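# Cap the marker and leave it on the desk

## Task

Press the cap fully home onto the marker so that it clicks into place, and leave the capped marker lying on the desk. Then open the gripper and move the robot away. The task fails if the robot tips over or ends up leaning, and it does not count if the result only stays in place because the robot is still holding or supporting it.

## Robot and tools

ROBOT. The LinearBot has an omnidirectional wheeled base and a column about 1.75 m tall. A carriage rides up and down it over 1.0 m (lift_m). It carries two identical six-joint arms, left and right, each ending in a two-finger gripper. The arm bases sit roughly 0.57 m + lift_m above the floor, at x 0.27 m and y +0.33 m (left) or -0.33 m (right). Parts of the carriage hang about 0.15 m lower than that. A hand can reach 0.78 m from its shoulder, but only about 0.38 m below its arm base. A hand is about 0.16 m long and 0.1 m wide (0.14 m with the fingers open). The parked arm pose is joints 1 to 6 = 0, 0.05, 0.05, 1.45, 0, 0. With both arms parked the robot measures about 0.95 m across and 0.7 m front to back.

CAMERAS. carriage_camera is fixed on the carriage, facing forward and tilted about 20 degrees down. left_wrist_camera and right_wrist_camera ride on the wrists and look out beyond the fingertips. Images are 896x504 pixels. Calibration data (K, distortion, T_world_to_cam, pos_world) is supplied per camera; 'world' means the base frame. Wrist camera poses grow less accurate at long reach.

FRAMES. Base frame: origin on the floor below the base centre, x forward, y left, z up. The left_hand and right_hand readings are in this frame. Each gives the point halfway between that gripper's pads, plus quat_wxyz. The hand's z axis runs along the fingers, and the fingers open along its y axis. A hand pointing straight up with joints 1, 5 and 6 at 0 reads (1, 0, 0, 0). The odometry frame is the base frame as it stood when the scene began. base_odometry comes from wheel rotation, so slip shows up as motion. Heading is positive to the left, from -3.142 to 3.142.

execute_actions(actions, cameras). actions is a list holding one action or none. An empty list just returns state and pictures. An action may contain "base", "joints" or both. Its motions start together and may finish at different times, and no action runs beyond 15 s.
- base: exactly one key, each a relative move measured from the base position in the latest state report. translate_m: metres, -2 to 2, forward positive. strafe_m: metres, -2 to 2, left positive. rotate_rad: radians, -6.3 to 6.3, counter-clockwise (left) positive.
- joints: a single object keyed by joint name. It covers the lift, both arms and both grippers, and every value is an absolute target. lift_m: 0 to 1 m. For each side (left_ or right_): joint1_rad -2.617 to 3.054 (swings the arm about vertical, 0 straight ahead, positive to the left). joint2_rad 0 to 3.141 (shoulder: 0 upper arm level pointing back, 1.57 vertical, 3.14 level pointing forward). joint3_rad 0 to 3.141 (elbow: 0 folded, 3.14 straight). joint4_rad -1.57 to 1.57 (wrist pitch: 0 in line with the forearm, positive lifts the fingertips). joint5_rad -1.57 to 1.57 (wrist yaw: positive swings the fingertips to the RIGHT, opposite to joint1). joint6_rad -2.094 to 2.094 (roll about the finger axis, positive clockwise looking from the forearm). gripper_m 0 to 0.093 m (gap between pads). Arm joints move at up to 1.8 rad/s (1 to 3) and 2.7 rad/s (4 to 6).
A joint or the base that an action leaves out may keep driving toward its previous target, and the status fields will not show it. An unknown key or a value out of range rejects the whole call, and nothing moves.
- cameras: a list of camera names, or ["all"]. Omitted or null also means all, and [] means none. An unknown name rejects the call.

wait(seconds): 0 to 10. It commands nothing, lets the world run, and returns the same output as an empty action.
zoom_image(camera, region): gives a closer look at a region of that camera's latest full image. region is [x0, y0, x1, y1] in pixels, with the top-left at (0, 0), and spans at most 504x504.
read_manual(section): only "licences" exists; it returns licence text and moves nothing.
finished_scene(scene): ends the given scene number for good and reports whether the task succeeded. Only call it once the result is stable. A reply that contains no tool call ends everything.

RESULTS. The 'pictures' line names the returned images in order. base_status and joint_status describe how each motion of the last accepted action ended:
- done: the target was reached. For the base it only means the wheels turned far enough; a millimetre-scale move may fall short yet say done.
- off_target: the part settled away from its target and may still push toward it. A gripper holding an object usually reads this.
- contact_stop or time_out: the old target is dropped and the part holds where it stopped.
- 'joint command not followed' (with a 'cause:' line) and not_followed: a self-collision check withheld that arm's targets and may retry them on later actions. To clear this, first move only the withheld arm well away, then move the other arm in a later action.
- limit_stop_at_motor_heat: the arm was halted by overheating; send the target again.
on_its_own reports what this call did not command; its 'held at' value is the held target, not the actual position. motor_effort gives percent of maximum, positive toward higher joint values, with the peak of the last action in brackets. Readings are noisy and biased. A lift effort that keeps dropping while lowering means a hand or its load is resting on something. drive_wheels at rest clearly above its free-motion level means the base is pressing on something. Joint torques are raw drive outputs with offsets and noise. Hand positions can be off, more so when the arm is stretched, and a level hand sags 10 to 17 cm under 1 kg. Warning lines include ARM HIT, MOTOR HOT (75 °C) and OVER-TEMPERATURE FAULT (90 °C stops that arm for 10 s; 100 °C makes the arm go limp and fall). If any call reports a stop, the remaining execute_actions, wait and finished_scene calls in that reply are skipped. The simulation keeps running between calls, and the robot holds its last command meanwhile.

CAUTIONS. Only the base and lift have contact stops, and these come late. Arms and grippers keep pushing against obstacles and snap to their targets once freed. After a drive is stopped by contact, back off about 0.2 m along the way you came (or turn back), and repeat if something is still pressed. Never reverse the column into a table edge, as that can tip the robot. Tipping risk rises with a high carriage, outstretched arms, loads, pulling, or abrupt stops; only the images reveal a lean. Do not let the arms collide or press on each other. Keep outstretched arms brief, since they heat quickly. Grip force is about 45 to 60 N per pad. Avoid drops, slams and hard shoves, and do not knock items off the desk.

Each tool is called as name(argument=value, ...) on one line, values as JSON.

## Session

execute_actions(actions=[])

Scene clock: 0.00 s.
Joint torques (N m, as the arm reports them, + toward a larger angle): no reading
base_odometry: x=+0.000 y=+0.000 heading=+0.000 (m, m, rad; odometry frame)
base_status: not commanded
joint_positions: lift_m=+0.297 left_joint1_rad=-0.028 left_joint2_rad=+0.080 left_joint3_rad=+0.044 left_joint4_rad=+1.467 left_joint5_rad=+0.054 left_joint6_rad=-0.009 left_gripper_m=+0.095 right_joint1_rad=+0.018 right_joint2_rad=+0.070 right_joint3_rad=+0.055 right_joint4_rad=+1.446 right_joint5_rad=-0.039 right_joint6_rad=+0.014 right_gripper_m=+0.094
joint_status: not commanded
motor_effort: lift_m=+31 drive_wheels=+1 (%)
left_hand: x=+0.2973 y=+0.3009 z=+1.2717 quat_wxyz=(+0.997, +0.028, +0.069, -0.020) (m; base frame)
right_hand: x=+0.2962 y=-0.3040 z=+1.2744 quat_wxyz=(+0.997, -0.019, +0.070, +0.017) (m; base frame)
pictures: carriage_camera, left_wrist_camera, right_wrist_camera
camera_calibration (this result's frames):
carriage_camera: T_world_to_cam=[[0.0198054, -0.999667, 0.0165363, -0.0249189], [-0.358609, -0.0225418, -0.933216, 1.2437], [0.933278, 0.0125526, -0.358936, 0.276251], [0, 0, 0, 1]] pos_world=[0.188675, -0.000343101, 1.2602]
left_wrist_camera: T_world_to_cam=[[-0.0614897, -0.998035, -0.01201, 0.338432], [0.75912, -0.0389507, -0.649784, 0.623375], [0.64804, -0.0490721, 0.760024, -1.0221], [0, 0, 0, 1]] pos_world=[0.209958, 0.311891, 1.18595]
right_wrist_camera: T_world_to_cam=[[0.0365273, -0.999329, 0.0028178, -0.322363], [0.699241, 0.0235439, -0.714498, 0.712669], [0.713952, 0.028069, 0.699632, -0.968159], [0, 0, 0, 1]] pos_world=[0.204667, -0.31175, 1.18746]
Images, in order (width x height): carriage_camera 896x504, left_wrist_camera 896x504, right_wrist_camera 896x504.

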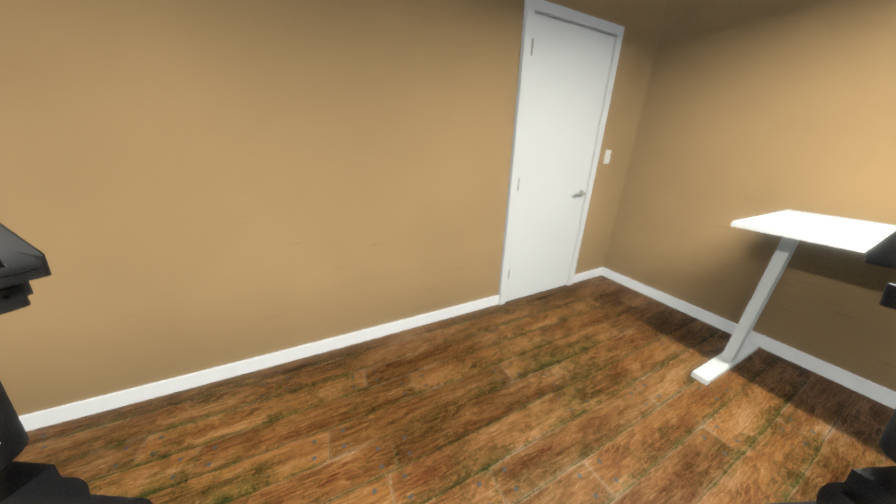

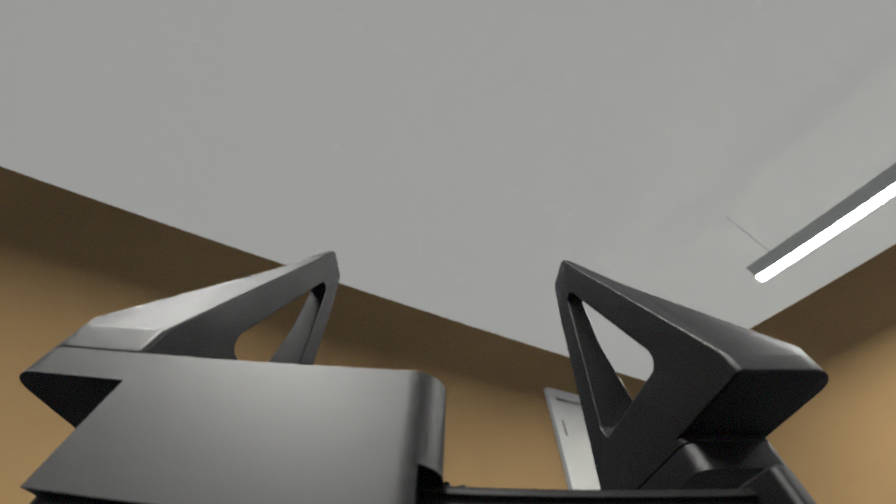

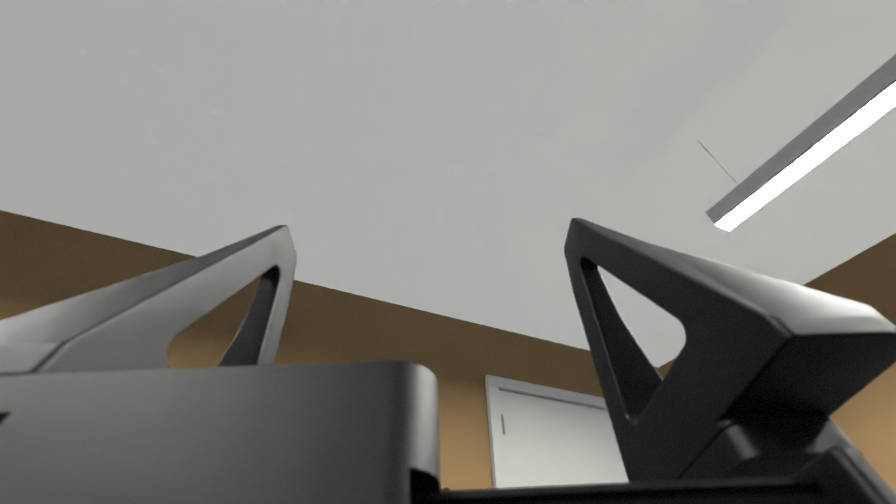

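execute_actions(actions=[{"base":{"rotate_rad":-1.1},"joints":{"lift_m":0.6}}], cameras=["carriage_camera"])

execute_actions(actions=[{"base":{"translate_m":0.9}}], cameras=["carriage_camera"])

Scene clock: 4.33 s.
Joint torques (N m, as the arm reports them, + toward a larger angle): left_arm=[-0.44  4.17  7.41 -0.19 -0.12  0.  ] | right_arm=[ 0.03  4.67  7.06 -0.06  0.04  0.1 ]
base_odometry: x=+0.000 y=+0.000 heading=-1.100 (m, m, rad; odometry frame)
base_status: done
joint_positions: lift_m=+0.600 left_joint1_rad=-0.028 left_joint2_rad=+0.080 left_joint3_rad=+0.044 left_joint4_rad=+1.466 left_joint5_rad=+0.054 left_joint6_rad=-0.009 left_gripper_m=+0.095 right_joint1_rad=+0.018 right_joint2_rad=+0.070 right_joint3_rad=+0.055 right_joint4_rad=+1.446 right_joint5_rad=-0.039 right_joint6_rad=+0.014 right_gripper_m=+0.094
joint_status: all done
motor_effort: lift_m=+32(39) drive_wheels=+3(9) (%)
left_hand: x=+0.2975 y=+0.3009 z=+1.5742 quat_wxyz=(+0.997, +0.028, +0.070, -0.020) (m; base frame)
right_hand: x=+0.2962 y=-0.3040 z=+1.5770 quat_wxyz=(+0.997, -0.019, +0.070, +0.017) (m; base frame)
pictures: carriage_camera
camera_calibration (this result's frames):
carriage_camera: T_world_to_cam=[[0.0198054, -0.999667, 0.0165363, -0.0299221], [-0.358609, -0.0225418, -0.933216, 1.52605], [0.933278, 0.0125526, -0.358936, 0.384853], [0, 0, 0, 1]] pos_world=[0.188675, -0.000343101, 1.56277]
Images, in order (width x height): carriage_camera 896x504.

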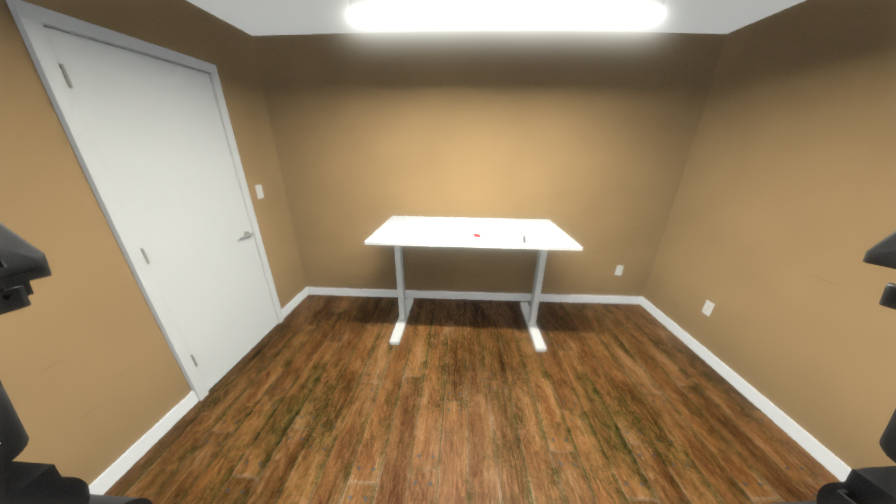

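Scene clock: 8.40 s.
Joint torques (N m, as the arm reports them, + toward a larger angle): left_arm=[-0.5   4.15  7.34 -0.14 -0.14 -0.02] | right_arm=[ 0.03  4.74  7.01 -0.07  0.04  0.09]
base_odometry: x=+0.408 y=-0.802 heading=-1.100 (m, m, rad; odometry frame)
base_status: done
joint_positions: lift_m=+0.600 left_joint1_rad=-0.028 left_joint2_rad=+0.080 left_joint3_rad=+0.044 left_joint4_rad=+1.466 left_joint5_rad=+0.054 left_joint6_rad=-0.009 left_gripper_m=+0.095 right_joint1_rad=+0.018 right_joint2_rad=+0.070 right_joint3_rad=+0.055 right_joint4_rad=+1.446 right_joint5_rad=-0.039 right_joint6_rad=+0.014 right_gripper_m=+0.094
joint_status: not commanded
motor_effort: lift_m=+32(32) drive_wheels=-4(16) (%)
left_hand: x=+0.2976 y=+0.3009 z=+1.5742 quat_wxyz=(+0.997, +0.028, +0.070, -0.020) (m; base frame)
right_hand: x=+0.2963 y=-0.3040 z=+1.5770 quat_wxyz=(+0.997, -0.019, +0.070, +0.017) (m; base frame)
pictures: carriage_camera
camera_calibration (this result's frames):
carriage_camera: T_world_to_cam=[[0.0198054, -0.999667, 0.0165363, -0.0299221], [-0.358609, -0.0225418, -0.933216, 1.52605], [0.933278, 0.0125526, -0.358936, 0.384853], [0, 0, 0, 1]] pos_world=[0.188675, -0.000343101, 1.56277]
Images, in order (width x height): carriage_camera 896x504.

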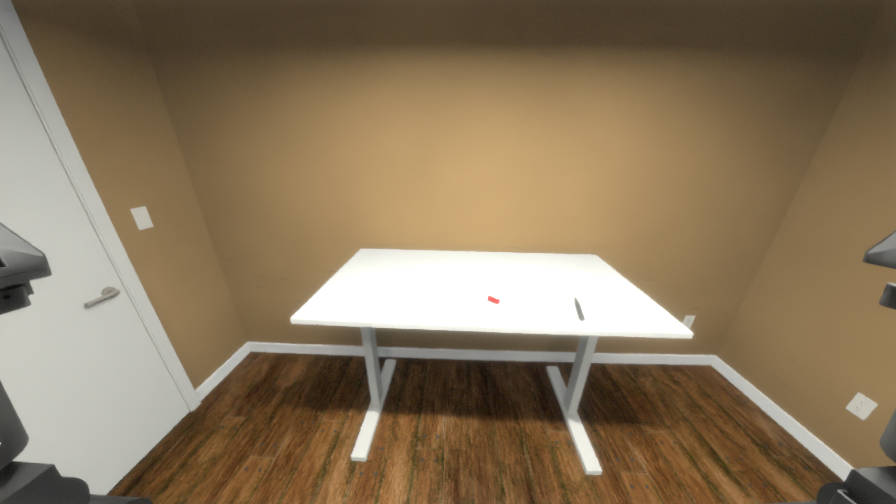

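execute_actions(actions=[{"base":{"strafe_m":-0.36}}], cameras=[])

execute_actions(actions=[{"base":{"translate_m":0.5}}], cameras=["carriage_camera"])

zoom_image(camera="carriage_camera", region=[340,360,560,504])

Scene clock: 13.57 s.
Joint torques (N m, as the arm reports them, + toward a larger angle): left_arm=[-0.37  4.14  7.35 -0.15 -0.12 -0.01] | right_arm=[ 0.04  4.73  7.04 -0.06  0.03  0.1 ]
base_odometry: x=+0.087 y=-0.966 heading=-1.100 (m, m, rad; odometry frame)
base_status: done
joint_positions: lift_m=+0.600 left_joint1_rad=-0.028 left_joint2_rad=+0.080 left_joint3_rad=+0.044 left_joint4_rad=+1.466 left_joint5_rad=+0.054 left_joint6_rad=-0.009 left_gripper_m=+0.095 right_joint1_rad=+0.018 right_joint2_rad=+0.070 right_joint3_rad=+0.055 right_joint4_rad=+1.446 right_joint5_rad=-0.039 right_joint6_rad=+0.014 right_gripper_m=+0.094
joint_status: not commanded
motor_effort: lift_m=+32(32) drive_wheels=-3(3) (%)
left_hand: x=+0.2976 y=+0.3009 z=+1.5742 quat_wxyz=(+0.997, +0.028, +0.070, -0.020) (m; base frame)
right_hand: x=+0.2963 y=-0.3040 z=+1.5770 quat_wxyz=(+0.997, -0.019, +0.070, +0.017) (m; base frame)
pictures: none
No camera images: the call's "cameras" was empty. Leave "cameras" out to get every camera's image.

Scene clock: 16.67 s.
Joint torques (N m, as the arm reports them, + toward a larger angle): left_arm=[-0.44  4.18  7.27 -0.12 -0.13 -0.03] | right_arm=[ 0.05  4.71  7.06 -0.06  0.04  0.1 ]
base_odometry: x=+0.313 y=-1.412 heading=-1.101 (m, m, rad; odometry frame)
base_status: done
joint_positions: lift_m=+0.600 left_joint1_rad=-0.028 left_joint2_rad=+0.080 left_joint3_rad=+0.044 left_joint4_rad=+1.466 left_joint5_rad=+0.054 left_joint6_rad=-0.009 left_gripper_m=+0.095 right_joint1_rad=+0.018 right_joint2_rad=+0.070 right_joint3_rad=+0.055 right_joint4_rad=+1.446 right_joint5_rad=-0.039 right_joint6_rad=+0.014 right_gripper_m=+0.094
joint_status: not commanded
motor_effort: lift_m=+33(32) drive_wheels=-4(9) (%)
left_hand: x=+0.2975 y=+0.3009 z=+1.5742 quat_wxyz=(+0.997, +0.028, +0.070, -0.020) (m; base frame)
right_hand: x=+0.2963 y=-0.3040 z=+1.5770 quat_wxyz=(+0.997, -0.019, +0.070, +0.017) (m; base frame)
pictures: carriage_camera
camera_calibration (this result's frames):
carriage_camera: T_world_to_cam=[[0.0198054, -0.999667, 0.0165363, -0.0299221], [-0.358609, -0.0225418, -0.933216, 1.52605], [0.933278, 0.0125526, -0.358936, 0.384853], [0, 0, 0, 1]] pos_world=[0.188675, -0.000343101, 1.56277]
Images, in order (width x height): carriage_camera 896x504.

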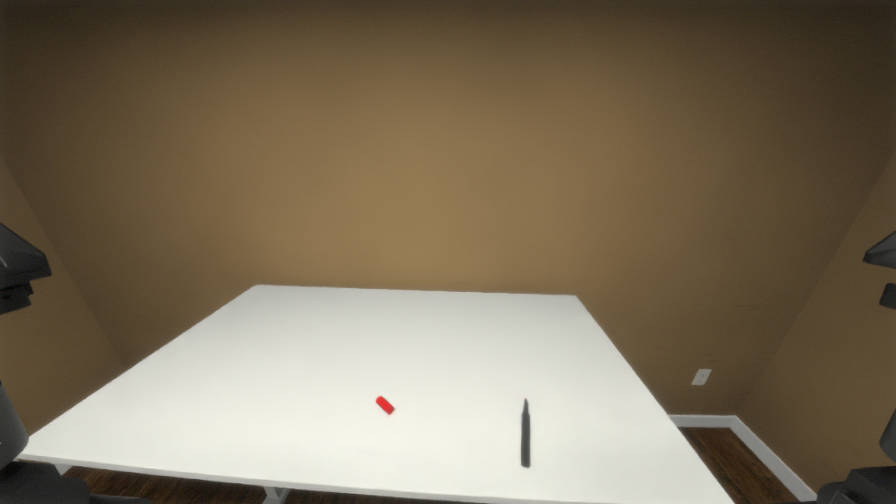

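Region (340, 360, 560, 504) of carriage_camera's 896x504 image, scaled by 2.291, with more detail than that image has; it fills the top 330 rows of this view, and the rest is white.

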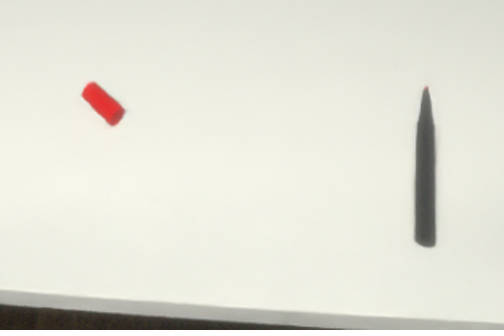

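execute_actions(actions=[{"joints":{"lift_m":0.67,"left_joint1_rad":-0.348,"left_joint2_rad":2.609,"left_joint3_rad":1.579,"left_joint4_rad":-0.541,"left_joint5_rad":0,"left_joint6_rad":-1.0,"left_gripper_m":0.06,"right_joint1_rad":0.364,"right_joint2_rad":2.427,"right_joint3_rad":1.142,"right_joint4_rad":-0.286,"right_joint5_rad":0,"right_joint6_rad":0.63,"right_gripper_m":0.06}}])

Scene clock: 22.60 s.
Joint torques (N m, as the arm reports them, + toward a larger angle): left_arm=[ -0.84 -14.36   6.11   0.46  -0.2   -0.07] | right_arm=[  0.6  -11.68   4.39   0.51   0.12   0.15]
base_odometry: x=+0.313 y=-1.411 heading=-1.101 (m, m, rad; odometry frame)
base_status: not commanded
joint_positions: lift_m=+0.670 left_joint1_rad=-0.340 left_joint2_rad=+2.608 left_joint3_rad=+1.577 left_joint4_rad=-0.539 left_joint5_rad=+0.002 left_joint6_rad=-0.995 left_gripper_m=+0.060 right_joint1_rad=+0.358 right_joint2_rad=+2.419 right_joint3_rad=+1.141 right_joint4_rad=-0.280 right_joint5_rad=-0.005 right_joint6_rad=+0.624 right_gripper_m=+0.060
joint_status: all done
motor_effort: lift_m=+33(42) drive_wheels=+3(4) (%)
left_hand: x=+0.6601 y=+0.1691 z=+1.0379 quat_wxyz=(+0.000, -0.322, +0.947, -0.001) (m; base frame)
right_hand: x=+0.5863 y=-0.1882 z=+1.0402 quat_wxyz=(+0.004, +0.133, +0.991, +0.005) (m; base frame)
pictures: carriage_camera, left_wrist_camera, right_wrist_camera
camera_calibration (this result's frames):
carriage_camera: T_world_to_cam=[[0.0198054, -0.999667, 0.0165363, -0.0310794], [-0.358609, -0.0225418, -0.933216, 1.59136], [0.933278, 0.0125526, -0.358936, 0.409972], [0, 0, 0, 1]] pos_world=[0.188675, -0.000343101, 1.63275]
left_wrist_camera: T_world_to_cam=[[0.626616, -0.778508, -0.0357511, -0.240341], [-0.644809, -0.543674, 0.537252, -0.0290003], [-0.437692, -0.313598, -0.842663, 1.33884], [0, 0, 0, 1]] pos_world=[0.7179, 0.216982, 1.13518]
right_wrist_camera: T_world_to_cam=[[-0.266467, -0.963594, 0.021961, -0.0521015], [-0.764542, 0.225187, 0.603959, -0.13554], [-0.586917, 0.144145, -0.796713, 1.32641], [0, 0, 0, 1]] pos_world=[0.660983, -0.210879, 1.13977]
Images, in order (width x height): carriage_camera 896x504, left_wrist_camera 896x504, right_wrist_camera 896x504.

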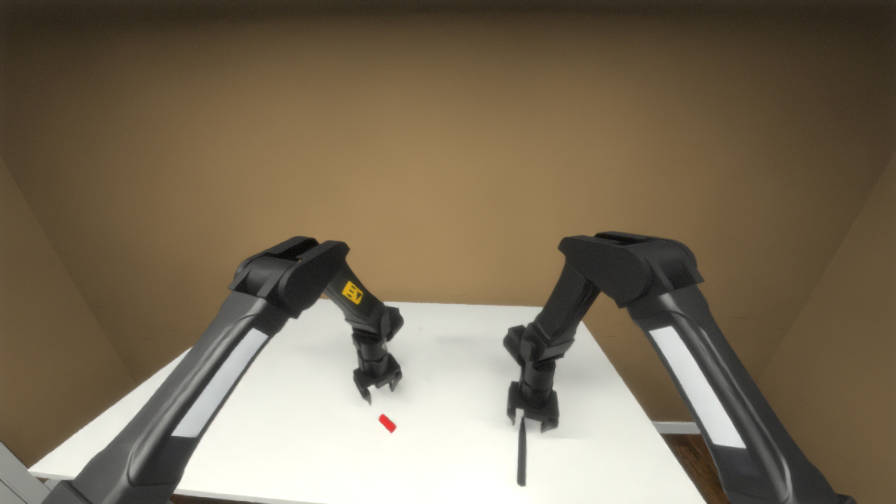

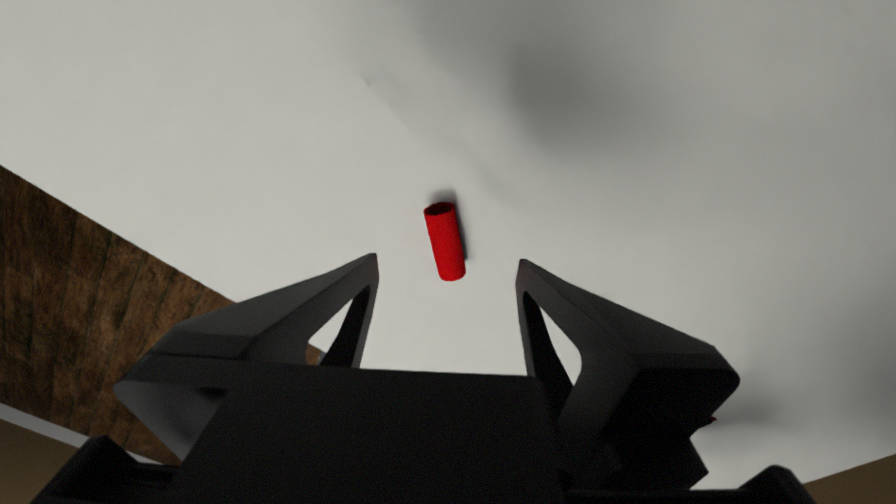

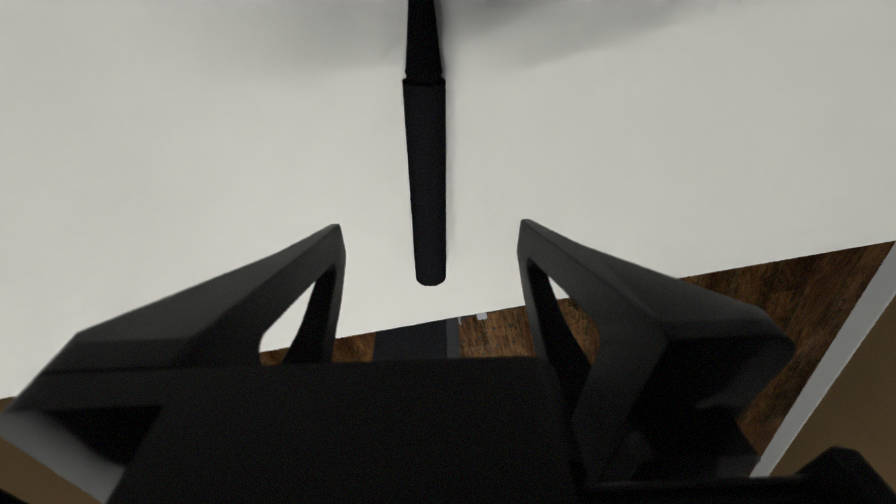

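execute_actions(actions=[{"base":{"translate_m":-0.02},"joints":{"lift_m":0.635,"left_joint1_rad":-0.365,"left_joint6_rad":1.93,"right_joint6_rad":0.6}}], cameras=["left_wrist_camera","right_wrist_camera"])

Scene clock: 26.23 s.
Joint torques (N m, as the arm reports them, + toward a larger angle): left_arm=[ -0.86 -14.62   5.97   0.37  -0.06   0.02] | right_arm=[  0.54 -11.94   4.35   0.52   0.12   0.07]
base_odometry: x=+0.304 y=-1.394 heading=-1.101 (m, m, rad; odometry frame)
base_status: done
joint_positions: lift_m=+0.635 left_joint1_rad=-0.358 left_joint2_rad=+2.611 left_joint3_rad=+1.577 left_joint4_rad=-0.542 left_joint5_rad=+0.001 left_joint6_rad=+1.926 left_gripper_m=+0.060 right_joint1_rad=+0.358 right_joint2_rad=+2.422 right_joint3_rad=+1.141 right_joint4_rad=-0.283 right_joint5_rad=-0.005 right_joint6_rad=+0.602 right_gripper_m=+0.060
joint_status: all done
motor_effort: lift_m=+29(29) drive_wheels=+1(6) (%)
left_hand: x=+0.6560 y=+0.1628 z=+1.0017 quat_wxyz=(-0.001, +0.909, +0.416, -0.002) (m; base frame)
right_hand: x=+0.5847 y=-0.1888 z=+1.0043 quat_wxyz=(+0.002, +0.122, +0.993, +0.004) (m; base frame)
pictures: left_wrist_camera, right_wrist_camera
camera_calibration (this result's frames):
left_wrist_camera: T_world_to_cam=[[-0.770916, 0.636049, -0.0336288, 0.440417], [0.524224, 0.663596, 0.533694, -0.975556], [0.361772, 0.393804, -0.845009, 0.667303], [0, 0, 0, 1]] pos_world=[0.609523, 0.104462, 1.09934]
right_wrist_camera: T_world_to_cam=[[-0.245324, -0.969103, 0.0255891, -0.0693291], [-0.765915, 0.209934, 0.607702, -0.120742], [-0.594298, 0.129485, -0.793753, 1.29556], [0, 0, 0, 1]] pos_world=[0.660462, -0.209594, 1.1035]
Images, in order (width x height): left_wrist_camera 896x504, right_wrist_camera 896x504.

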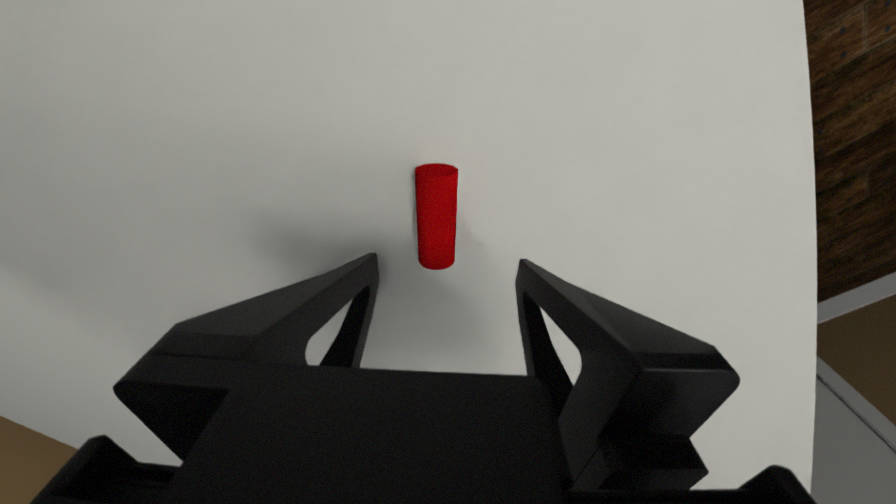

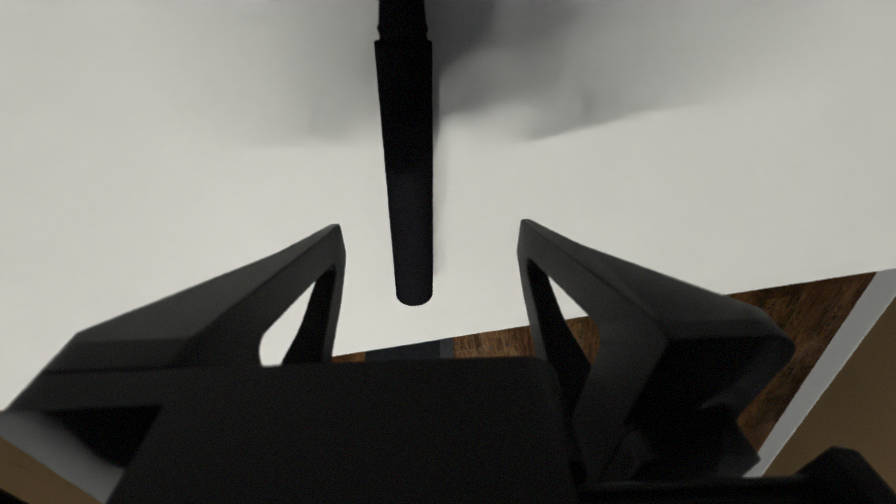

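execute_actions(actions=[{"joints":{"lift_m":0.61,"left_joint1_rad":-0.395,"left_joint6_rad":1.9,"right_joint1_rad":0.392,"right_joint2_rad":2.445,"right_joint4_rad":-0.262,"right_joint6_rad":0.62}}], cameras=["left_wrist_camera","right_wrist_camera"])

Scene clock: 28.77 s.
Joint torques (N m, as the arm reports them, + toward a larger angle): left_arm=[ -0.72 -14.68   5.98   0.39  -0.03  -0.02] | right_arm=[  0.22 -11.66   4.41   0.61   0.11   0.12]
base_odometry: x=+0.304 y=-1.394 heading=-1.101 (m, m, rad; odometry frame)
base_status: not commanded
joint_positions: lift_m=+0.610 left_joint1_rad=-0.393 left_joint2_rad=+2.613 left_joint3_rad=+1.577 left_joint4_rad=-0.541 left_joint5_rad=+0.001 left_joint6_rad=+1.902 left_gripper_m=+0.060 right_joint1_rad=+0.390 right_joint2_rad=+2.437 right_joint3_rad=+1.141 right_joint4_rad=-0.265 right_joint5_rad=-0.005 right_joint6_rad=+0.618 right_gripper_m=+0.060
joint_status: all done
motor_effort: lift_m=+29(30) drive_wheels=-2(1) (%)
left_hand: x=+0.6501 y=+0.1491 z=+0.9759 quat_wxyz=(-0.002, +0.912, +0.411, -0.003) (m; base frame)
right_hand: x=+0.5807 y=-0.1786 z=+0.9745 quat_wxyz=(+0.003, +0.114, +0.993, +0.004) (m; base frame)
pictures: left_wrist_camera, right_wrist_camera
camera_calibration (this result's frames):
left_wrist_camera: T_world_to_cam=[[-0.763626, 0.644866, -0.0319896, 0.436064], [0.532453, 0.656986, 0.533726, -0.953978], [0.365199, 0.390534, -0.845052, 0.65137], [0, 0, 0, 1]] pos_world=[0.603058, 0.0911654, 1.07355]
right_wrist_camera: T_world_to_cam=[[-0.22983, -0.972927, 0.0243122, -0.0681481], [-0.770699, 0.1972, 0.605916, -0.105591], [-0.594307, 0.120521, -0.795157, 1.26792], [0, 0, 0, 1]] pos_world=[0.656491, -0.198291, 1.07383]
Images, in order (width x height): left_wrist_camera 896x504, right_wrist_camera 896x504.

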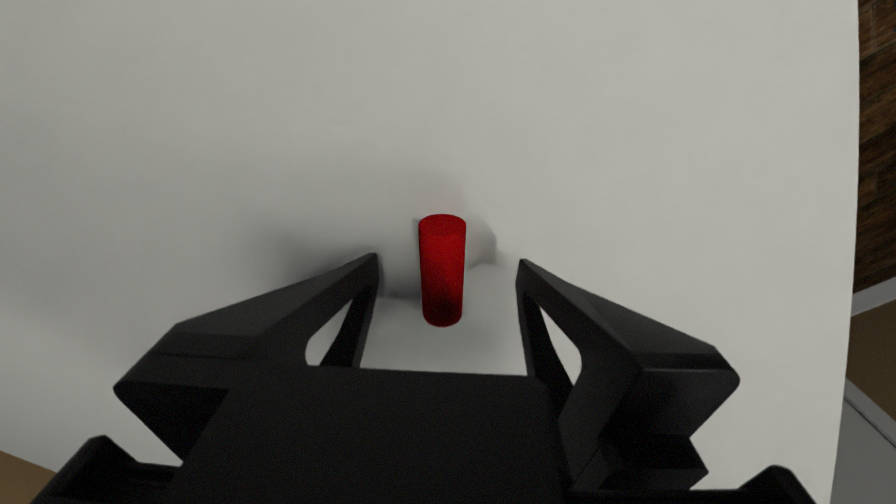

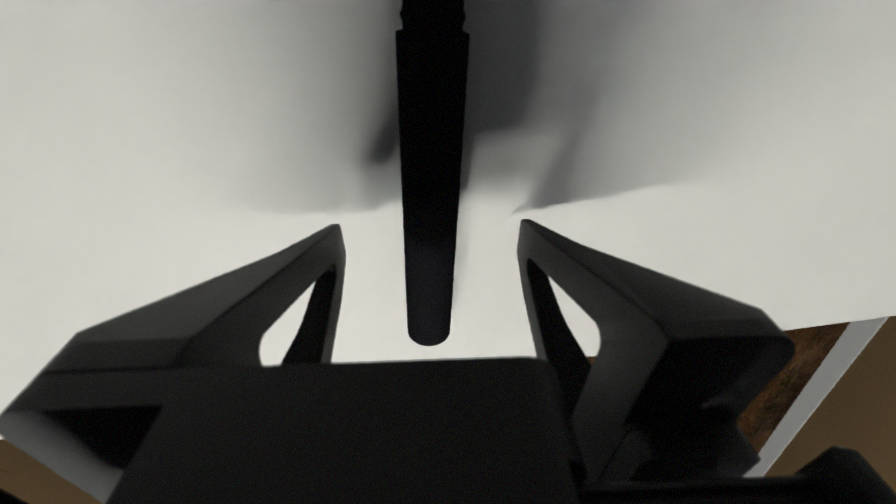

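execute_actions(actions=[{"joints":{"lift_m":0.603}}], cameras=[])

execute_actions(actions=[{"joints":{"left_gripper_m":0,"right_gripper_m":0}}], cameras=["left_wrist_camera","right_wrist_camera"])

execute_actions(actions=[{"joints":{"lift_m":0.66}}], cameras=[])

execute_actions(actions=[{"joints":{"left_joint1_rad":-0.1,"left_joint2_rad":1.53,"left_joint3_rad":0.86,"left_joint4_rad":0.67,"left_joint6_rad":0,"right_joint1_rad":0.692,"right_joint2_rad":2.058,"right_joint3_rad":0.64,"right_joint4_rad":1.418,"right_joint6_rad":0}}], cameras=["carriage_camera"])

execute_actions(actions=[{"joints":{"lift_m":0.355,"left_joint1_rad":-0.702}}])

zoom_image(camera="carriage_camera", region=[380,210,520,350])

Scene clock: 32.63 s.
Joint torques (N m, as the arm reports them, + toward a larger angle): left_arm=[ -0.51 -14.69   6.14   0.38  -0.05  -0.02] | right_arm=[  0.17 -12.     4.25   0.59   0.11   0.11]
base_odometry: x=+0.304 y=-1.394 heading=-1.101 (m, m, rad; odometry frame)
base_status: not commanded
joint_positions: lift_m=+0.603 left_joint1_rad=-0.393 left_joint2_rad=+2.613 left_joint3_rad=+1.577 left_joint4_rad=-0.541 left_joint5_rad=+0.001 left_joint6_rad=+1.902 left_gripper_m=+0.060 right_joint1_rad=+0.390 right_joint2_rad=+2.441 right_joint3_rad=+1.141 right_joint4_rad=-0.264 right_joint5_rad=-0.005 right_joint6_rad=+0.618 right_gripper_m=+0.060
joint_status: all done
motor_effort: lift_m=+29(30) drive_wheels=-2(3) (%)
left_hand: x=+0.6501 y=+0.1491 z=+0.9689 quat_wxyz=(-0.002, +0.912, +0.411, -0.003) (m; base frame)
right_hand: x=+0.5801 y=-0.1789 z=+0.9664 quat_wxyz=(+0.002, +0.114, +0.993, +0.004) (m; base frame)
pictures: none
No camera images: the call's "cameras" was empty. Leave "cameras" out to get every camera's image.

Scene clock: 33.27 s.
Joint torques (N m, as the arm reports them, + toward a larger angle): left_arm=[ -0.59 -14.82   6.03   0.39  -0.05  -0.03] | right_arm=[  0.24 -12.     4.23   0.58   0.12   0.12]
base_odometry: x=+0.304 y=-1.394 heading=-1.101 (m, m, rad; odometry frame)
base_status: not commanded
joint_positions: lift_m=+0.603 left_joint1_rad=-0.393 left_joint2_rad=+2.613 left_joint3_rad=+1.577 left_joint4_rad=-0.541 left_joint5_rad=+0.001 left_joint6_rad=+1.902 left_gripper_m=+0.018 right_joint1_rad=+0.390 right_joint2_rad=+2.441 right_joint3_rad=+1.141 right_joint4_rad=-0.264 right_joint5_rad=-0.005 right_joint6_rad=+0.618 right_gripper_m=+0.017
joint_status: left_gripper_m off_target (ended at +0.018, target +0.000); right_gripper_m off_target (ended at +0.017, target +0.000)
motor_effort: lift_m=+29(29) drive_wheels=+1(1) (%)
left_hand: x=+0.6501 y=+0.1491 z=+0.9689 quat_wxyz=(-0.002, +0.912, +0.411, -0.003) (m; base frame)
right_hand: x=+0.5801 y=-0.1789 z=+0.9664 quat_wxyz=(+0.002, +0.114, +0.993, +0.004) (m; base frame)
pictures: left_wrist_camera, right_wrist_camera
camera_calibration (this result's frames):
left_wrist_camera: T_world_to_cam=[[-0.763626, 0.644866, -0.0319896, 0.435841], [0.532453, 0.656986, 0.533726, -0.950257], [0.365199, 0.390534, -0.845052, 0.645477], [0, 0, 0, 1]] pos_world=[0.603058, 0.0911654, 1.06658]
right_wrist_camera: T_world_to_cam=[[-0.229787, -0.972909, 0.0254224, -0.0694178], [-0.769629, 0.197639, 0.607132, -0.102811], [-0.595709, 0.119945, -0.794194, 1.26094], [0, 0, 0, 1]] pos_world=[0.656076, -0.198461, 1.06562]
Images, in order (width x height): left_wrist_camera 896x504, right_wrist_camera 896x504.

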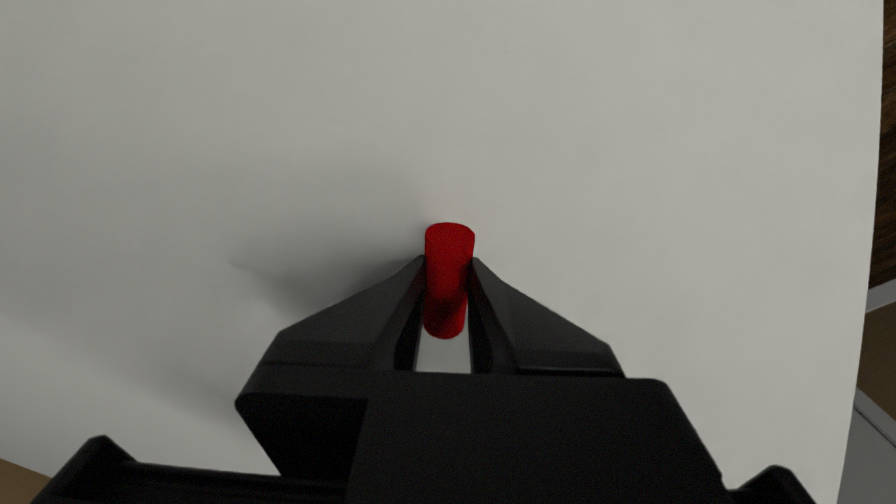

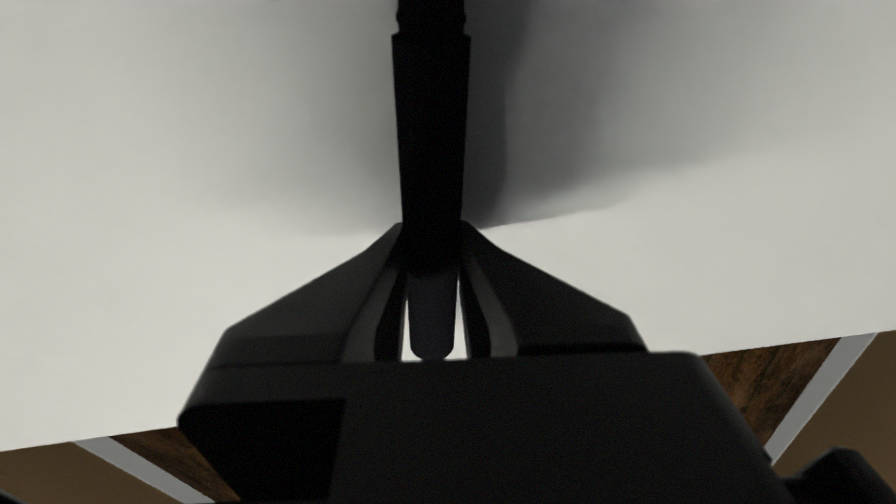

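Scene clock: 34.03 s.
Joint torques (N m, as the arm reports them, + toward a larger angle): left_arm=[ -0.53 -14.09   6.05   0.38  -0.04  -0.01] | right_arm=[  0.18 -11.87   4.23   0.55   0.1    0.11]
base_odometry: x=+0.304 y=-1.394 heading=-1.101 (m, m, rad; odometry frame)
base_status: not commanded
joint_positions: lift_m=+0.660 left_joint1_rad=-0.393 left_joint2_rad=+2.606 left_joint3_rad=+1.577 left_joint4_rad=-0.541 left_joint5_rad=+0.001 left_joint6_rad=+1.902 left_gripper_m=+0.018 right_joint1_rad=+0.390 right_joint2_rad=+2.441 right_joint3_rad=+1.141 right_joint4_rad=-0.262 right_joint5_rad=-0.004 right_joint6_rad=+0.618 right_gripper_m=+0.017
joint_status: all done
motor_effort: lift_m=+33(40) drive_wheels=+1(1) (%)
left_hand: x=+0.6523 y=+0.1482 z=+1.0288 quat_wxyz=(+0.001, +0.912, +0.411, +0.000) (m; base frame)
right_hand: x=+0.5804 y=-0.1788 z=+1.0229 quat_wxyz=(+0.002, +0.114, +0.993, +0.004) (m; base frame)
pictures: none
No camera images: the call's "cameras" was empty. Leave "cameras" out to get every camera's image.

Scene clock: 35.90 s.
Joint torques (N m, as the arm reports them, + toward a larger angle): left_arm=[-0.82 -7.81  7.85  2.39 -0.05 -0.05] | right_arm=[ -0.62 -11.61   4.73   2.8    0.04   0.05]
base_odometry: x=+0.304 y=-1.394 heading=-1.101 (m, m, rad; odometry frame)
base_status: not commanded
joint_positions: lift_m=+0.660 left_joint1_rad=-0.095 left_joint2_rad=+1.530 left_joint3_rad=+0.876 left_joint4_rad=+0.681 left_joint5_rad=-0.005 left_joint6_rad=+0.004 left_gripper_m=+0.018 right_joint1_rad=+0.700 right_joint2_rad=+2.076 right_joint3_rad=+0.646 right_joint4_rad=+1.409 right_joint5_rad=-0.002 right_joint6_rad=+0.005 right_gripper_m=+0.017
joint_status: all done
motor_effort: lift_m=+33(33) drive_wheels=-2(3) (%)
left_hand: x=+0.7434 y=+0.2663 z=+1.4877 quat_wxyz=(+0.716, +0.032, +0.697, -0.031) (m; base frame)
right_hand: x=+0.6322 y=+0.0028 z=+1.3103 quat_wxyz=(+0.656, -0.244, +0.672, +0.242) (m; base frame)
pictures: carriage_camera
camera_calibration (this result's frames):
carriage_camera: T_world_to_cam=[[0.0198054, -0.999667, 0.0165363, -0.0309138], [-0.358609, -0.0225418, -0.933216, 1.58202], [0.933278, 0.0125526, -0.358936, 0.406379], [0, 0, 0, 1]] pos_world=[0.188675, -0.000343101, 1.62274]
Images, in order (width x height): carriage_camera 896x504.

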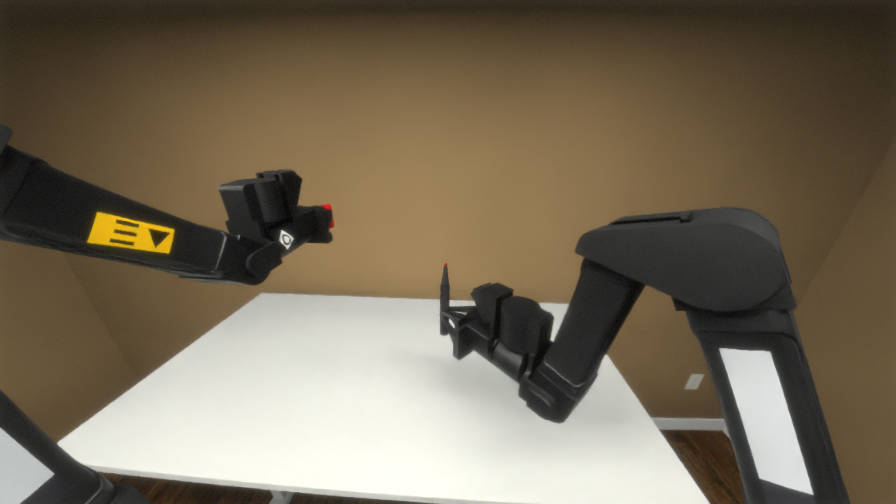

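Scene clock: 37.67 s.
Joint torques (N m, as the arm reports them, + toward a larger angle): left_arm=[-0.56 -7.84  8.67  2.5  -0.12 -0.06] | right_arm=[ -0.56 -10.71   4.8    2.72   0.05   0.05]
base_odometry: x=+0.304 y=-1.394 heading=-1.101 (m, m, rad; odometry frame)
base_status: not commanded
joint_positions: lift_m=+0.355 left_joint1_rad=-0.701 left_joint2_rad=+1.530 left_joint3_rad=+0.867 left_joint4_rad=+0.666 left_joint5_rad=+0.001 left_joint6_rad=+0.004 left_gripper_m=+0.018 right_joint1_rad=+0.700 right_joint2_rad=+2.067 right_joint3_rad=+0.646 right_joint4_rad=+1.411 right_joint5_rad=-0.002 right_joint6_rad=+0.005 right_gripper_m=+0.017
joint_status: all done
motor_effort: lift_m=+28(30) drive_wheels=-2(1) (%)
left_hand: x=+0.6301 y=-0.0017 z=+1.1751 quat_wxyz=(+0.665, +0.244, +0.662, -0.242) (m; base frame)
right_hand: x=+0.6322 y=+0.0028 z=+1.0104 quat_wxyz=(+0.660, -0.243, +0.668, +0.244) (m; base frame)
pictures: carriage_camera, left_wrist_camera, right_wrist_camera
camera_calibration (this result's frames):
carriage_camera: T_world_to_cam=[[0.0198054, -0.999667, 0.0165363, -0.0258747], [-0.358609, -0.0225418, -0.933216, 1.29764], [0.933278, 0.0125526, -0.358936, 0.297], [0, 0, 0, 1]] pos_world=[0.188675, -0.000343101, 1.31801]
left_wrist_camera: T_world_to_cam=[[-0.616525, -0.787093, 0.0195218, 0.368701], [-0.430935, 0.31659, -0.845024, 1.2761], [0.658932, -0.529391, -0.534372, 0.334161], [0, 0, 0, 1]] pos_world=[0.557041, 0.0631027, 1.2497]
right_wrist_camera: T_world_to_cam=[[0.619695, -0.784797, -0.00847508, -0.385149], [-0.488997, -0.377632, -0.786305, 1.10681], [0.61389, 0.491414, -0.61778, 0.361126], [0, 0, 0, 1]] pos_world=[0.558212, -0.0617576, 1.09013]
Images, in order (width x height): carriage_camera 896x504, left_wrist_camera 896x504, right_wrist_camera 896x504.

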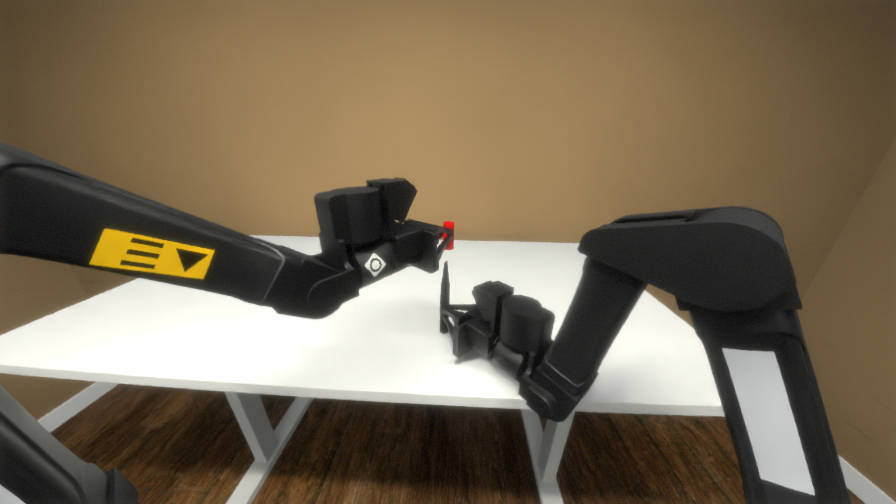

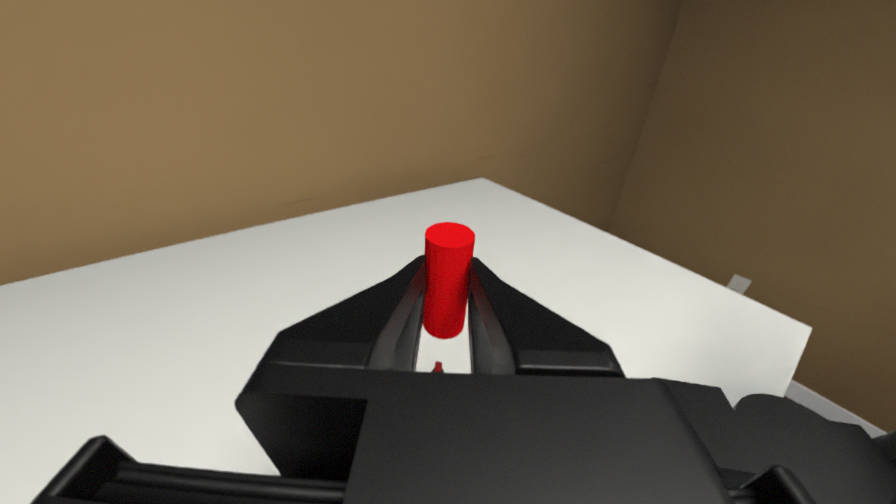

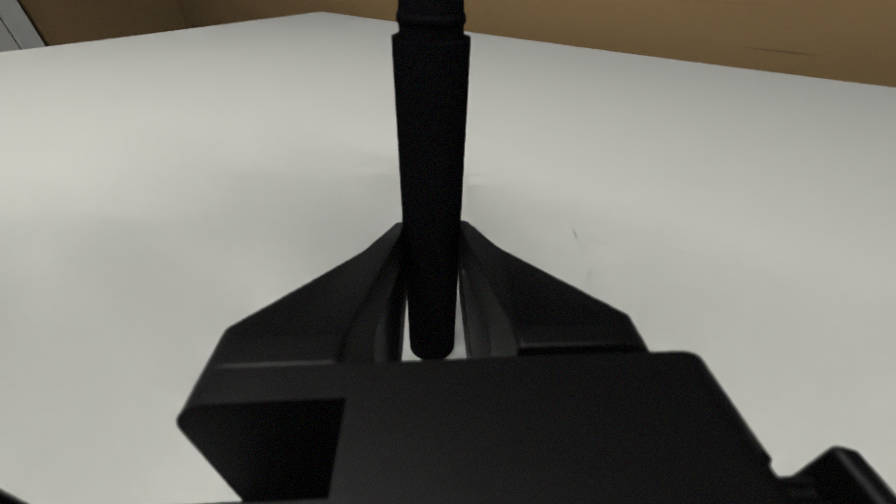

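Region (380, 210, 520, 350) of carriage_camera's 896x504 image, scaled by 3.600, with more detail than that image has.

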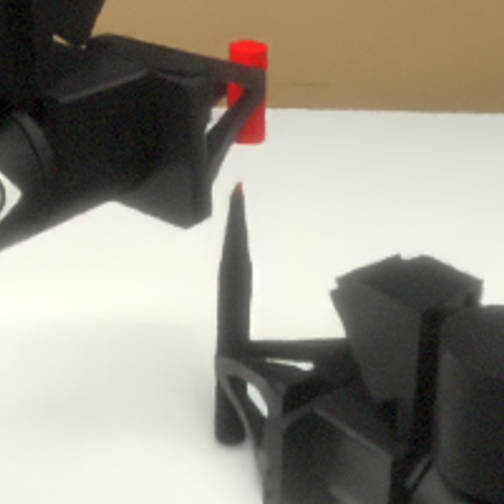

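execute_actions(actions=[{"joints":{"lift_m":0.347,"left_joint2_rad":1.575,"left_joint3_rad":0.77,"left_joint4_rad":0.805}}], cameras=["carriage_camera","left_wrist_camera"])

zoom_image(camera="carriage_camera", region=[380,210,520,350])

Scene clock: 40.53 s.
Joint torques (N m, as the arm reports them, + toward a larger angle): left_arm=[-0.56 -7.59  8.49  2.65 -0.11 -0.06] | right_arm=[ -0.62 -10.81   4.78   2.59   0.03   0.05]
base_odometry: x=+0.304 y=-1.394 heading=-1.101 (m, m, rad; odometry frame)
base_status: not commanded
joint_positions: lift_m=+0.347 left_joint1_rad=-0.701 left_joint2_rad=+1.571 left_joint3_rad=+0.774 left_joint4_rad=+0.792 left_joint5_rad=+0.001 left_joint6_rad=+0.004 left_gripper_m=+0.018 right_joint1_rad=+0.700 right_joint2_rad=+2.066 right_joint3_rad=+0.646 right_joint4_rad=+1.423 right_joint5_rad=-0.002 right_joint6_rad=+0.005 right_gripper_m=+0.017
joint_status: all done
motor_effort: lift_m=+27(28) drive_wheels=-2(2) (%)
left_hand: x=+0.6263 y=+0.0015 z=+1.1357 quat_wxyz=(+0.663, +0.245, +0.665, -0.241) (m; base frame)
right_hand: x=+0.6323 y=+0.0028 z=+1.0058 quat_wxyz=(+0.664, -0.241, +0.664, +0.245) (m; base frame)
pictures: carriage_camera, left_wrist_camera
camera_calibration (this result's frames):
carriage_camera: T_world_to_cam=[[0.0198054, -0.999667, 0.0165363, -0.0257444], [-0.358609, -0.0225418, -0.933216, 1.29029], [0.933278, 0.0125526, -0.358936, 0.294172], [0, 0, 0, 1]] pos_world=[0.188675, -0.000343101, 1.31013]
left_wrist_camera: T_world_to_cam=[[-0.616407, -0.787193, 0.0192268, 0.369915], [-0.436094, 0.320947, -0.840723, 1.23847], [0.655641, -0.526612, -0.541124, 0.327044], [0, 0, 0, 1]] pos_world=[0.553685, 0.0659367, 1.21107]
Images, in order (width x height): carriage_camera 896x504, left_wrist_camera 896x504.

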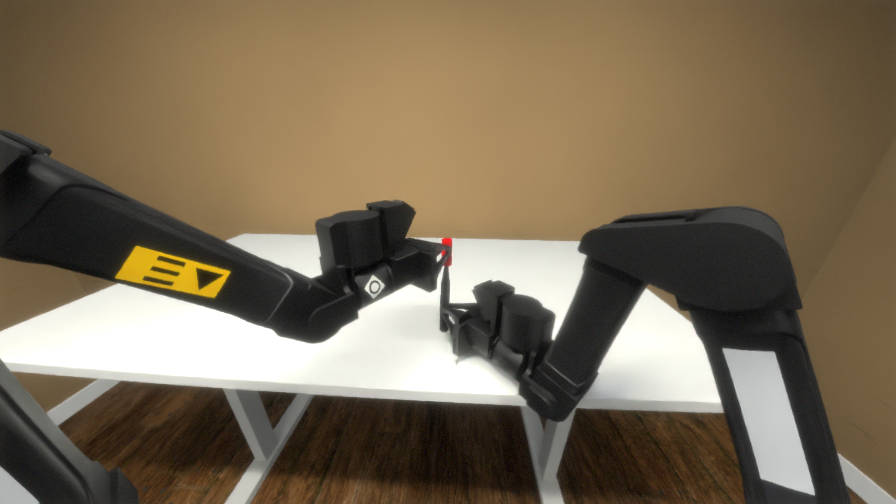

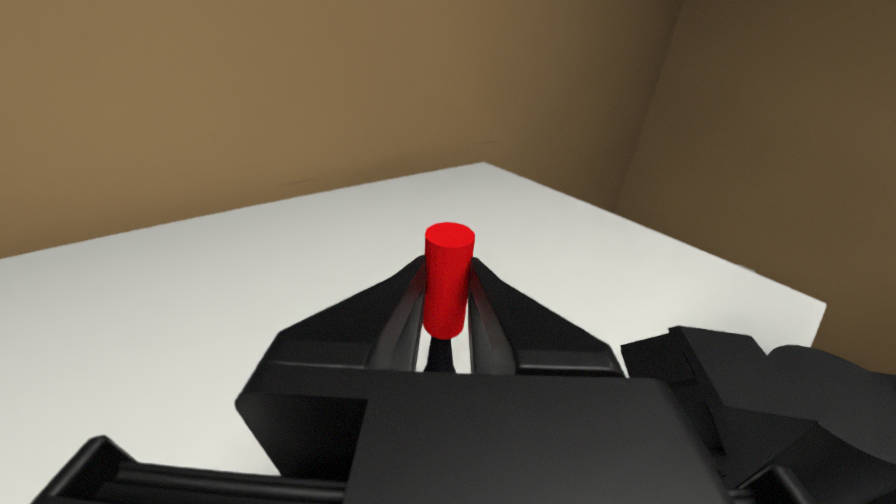

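Region (380, 210, 520, 350) of carriage_camera's 896x504 image, scaled by 3.600, with more detail than that image has.

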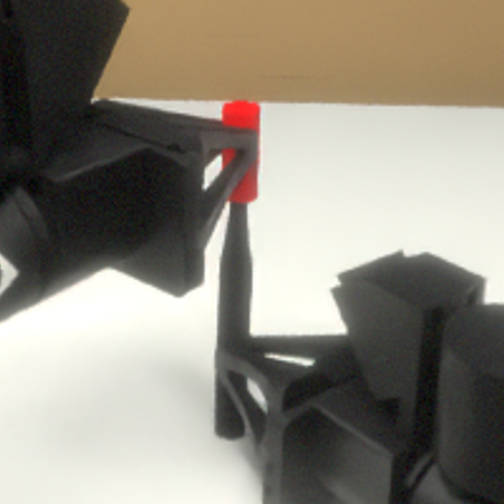

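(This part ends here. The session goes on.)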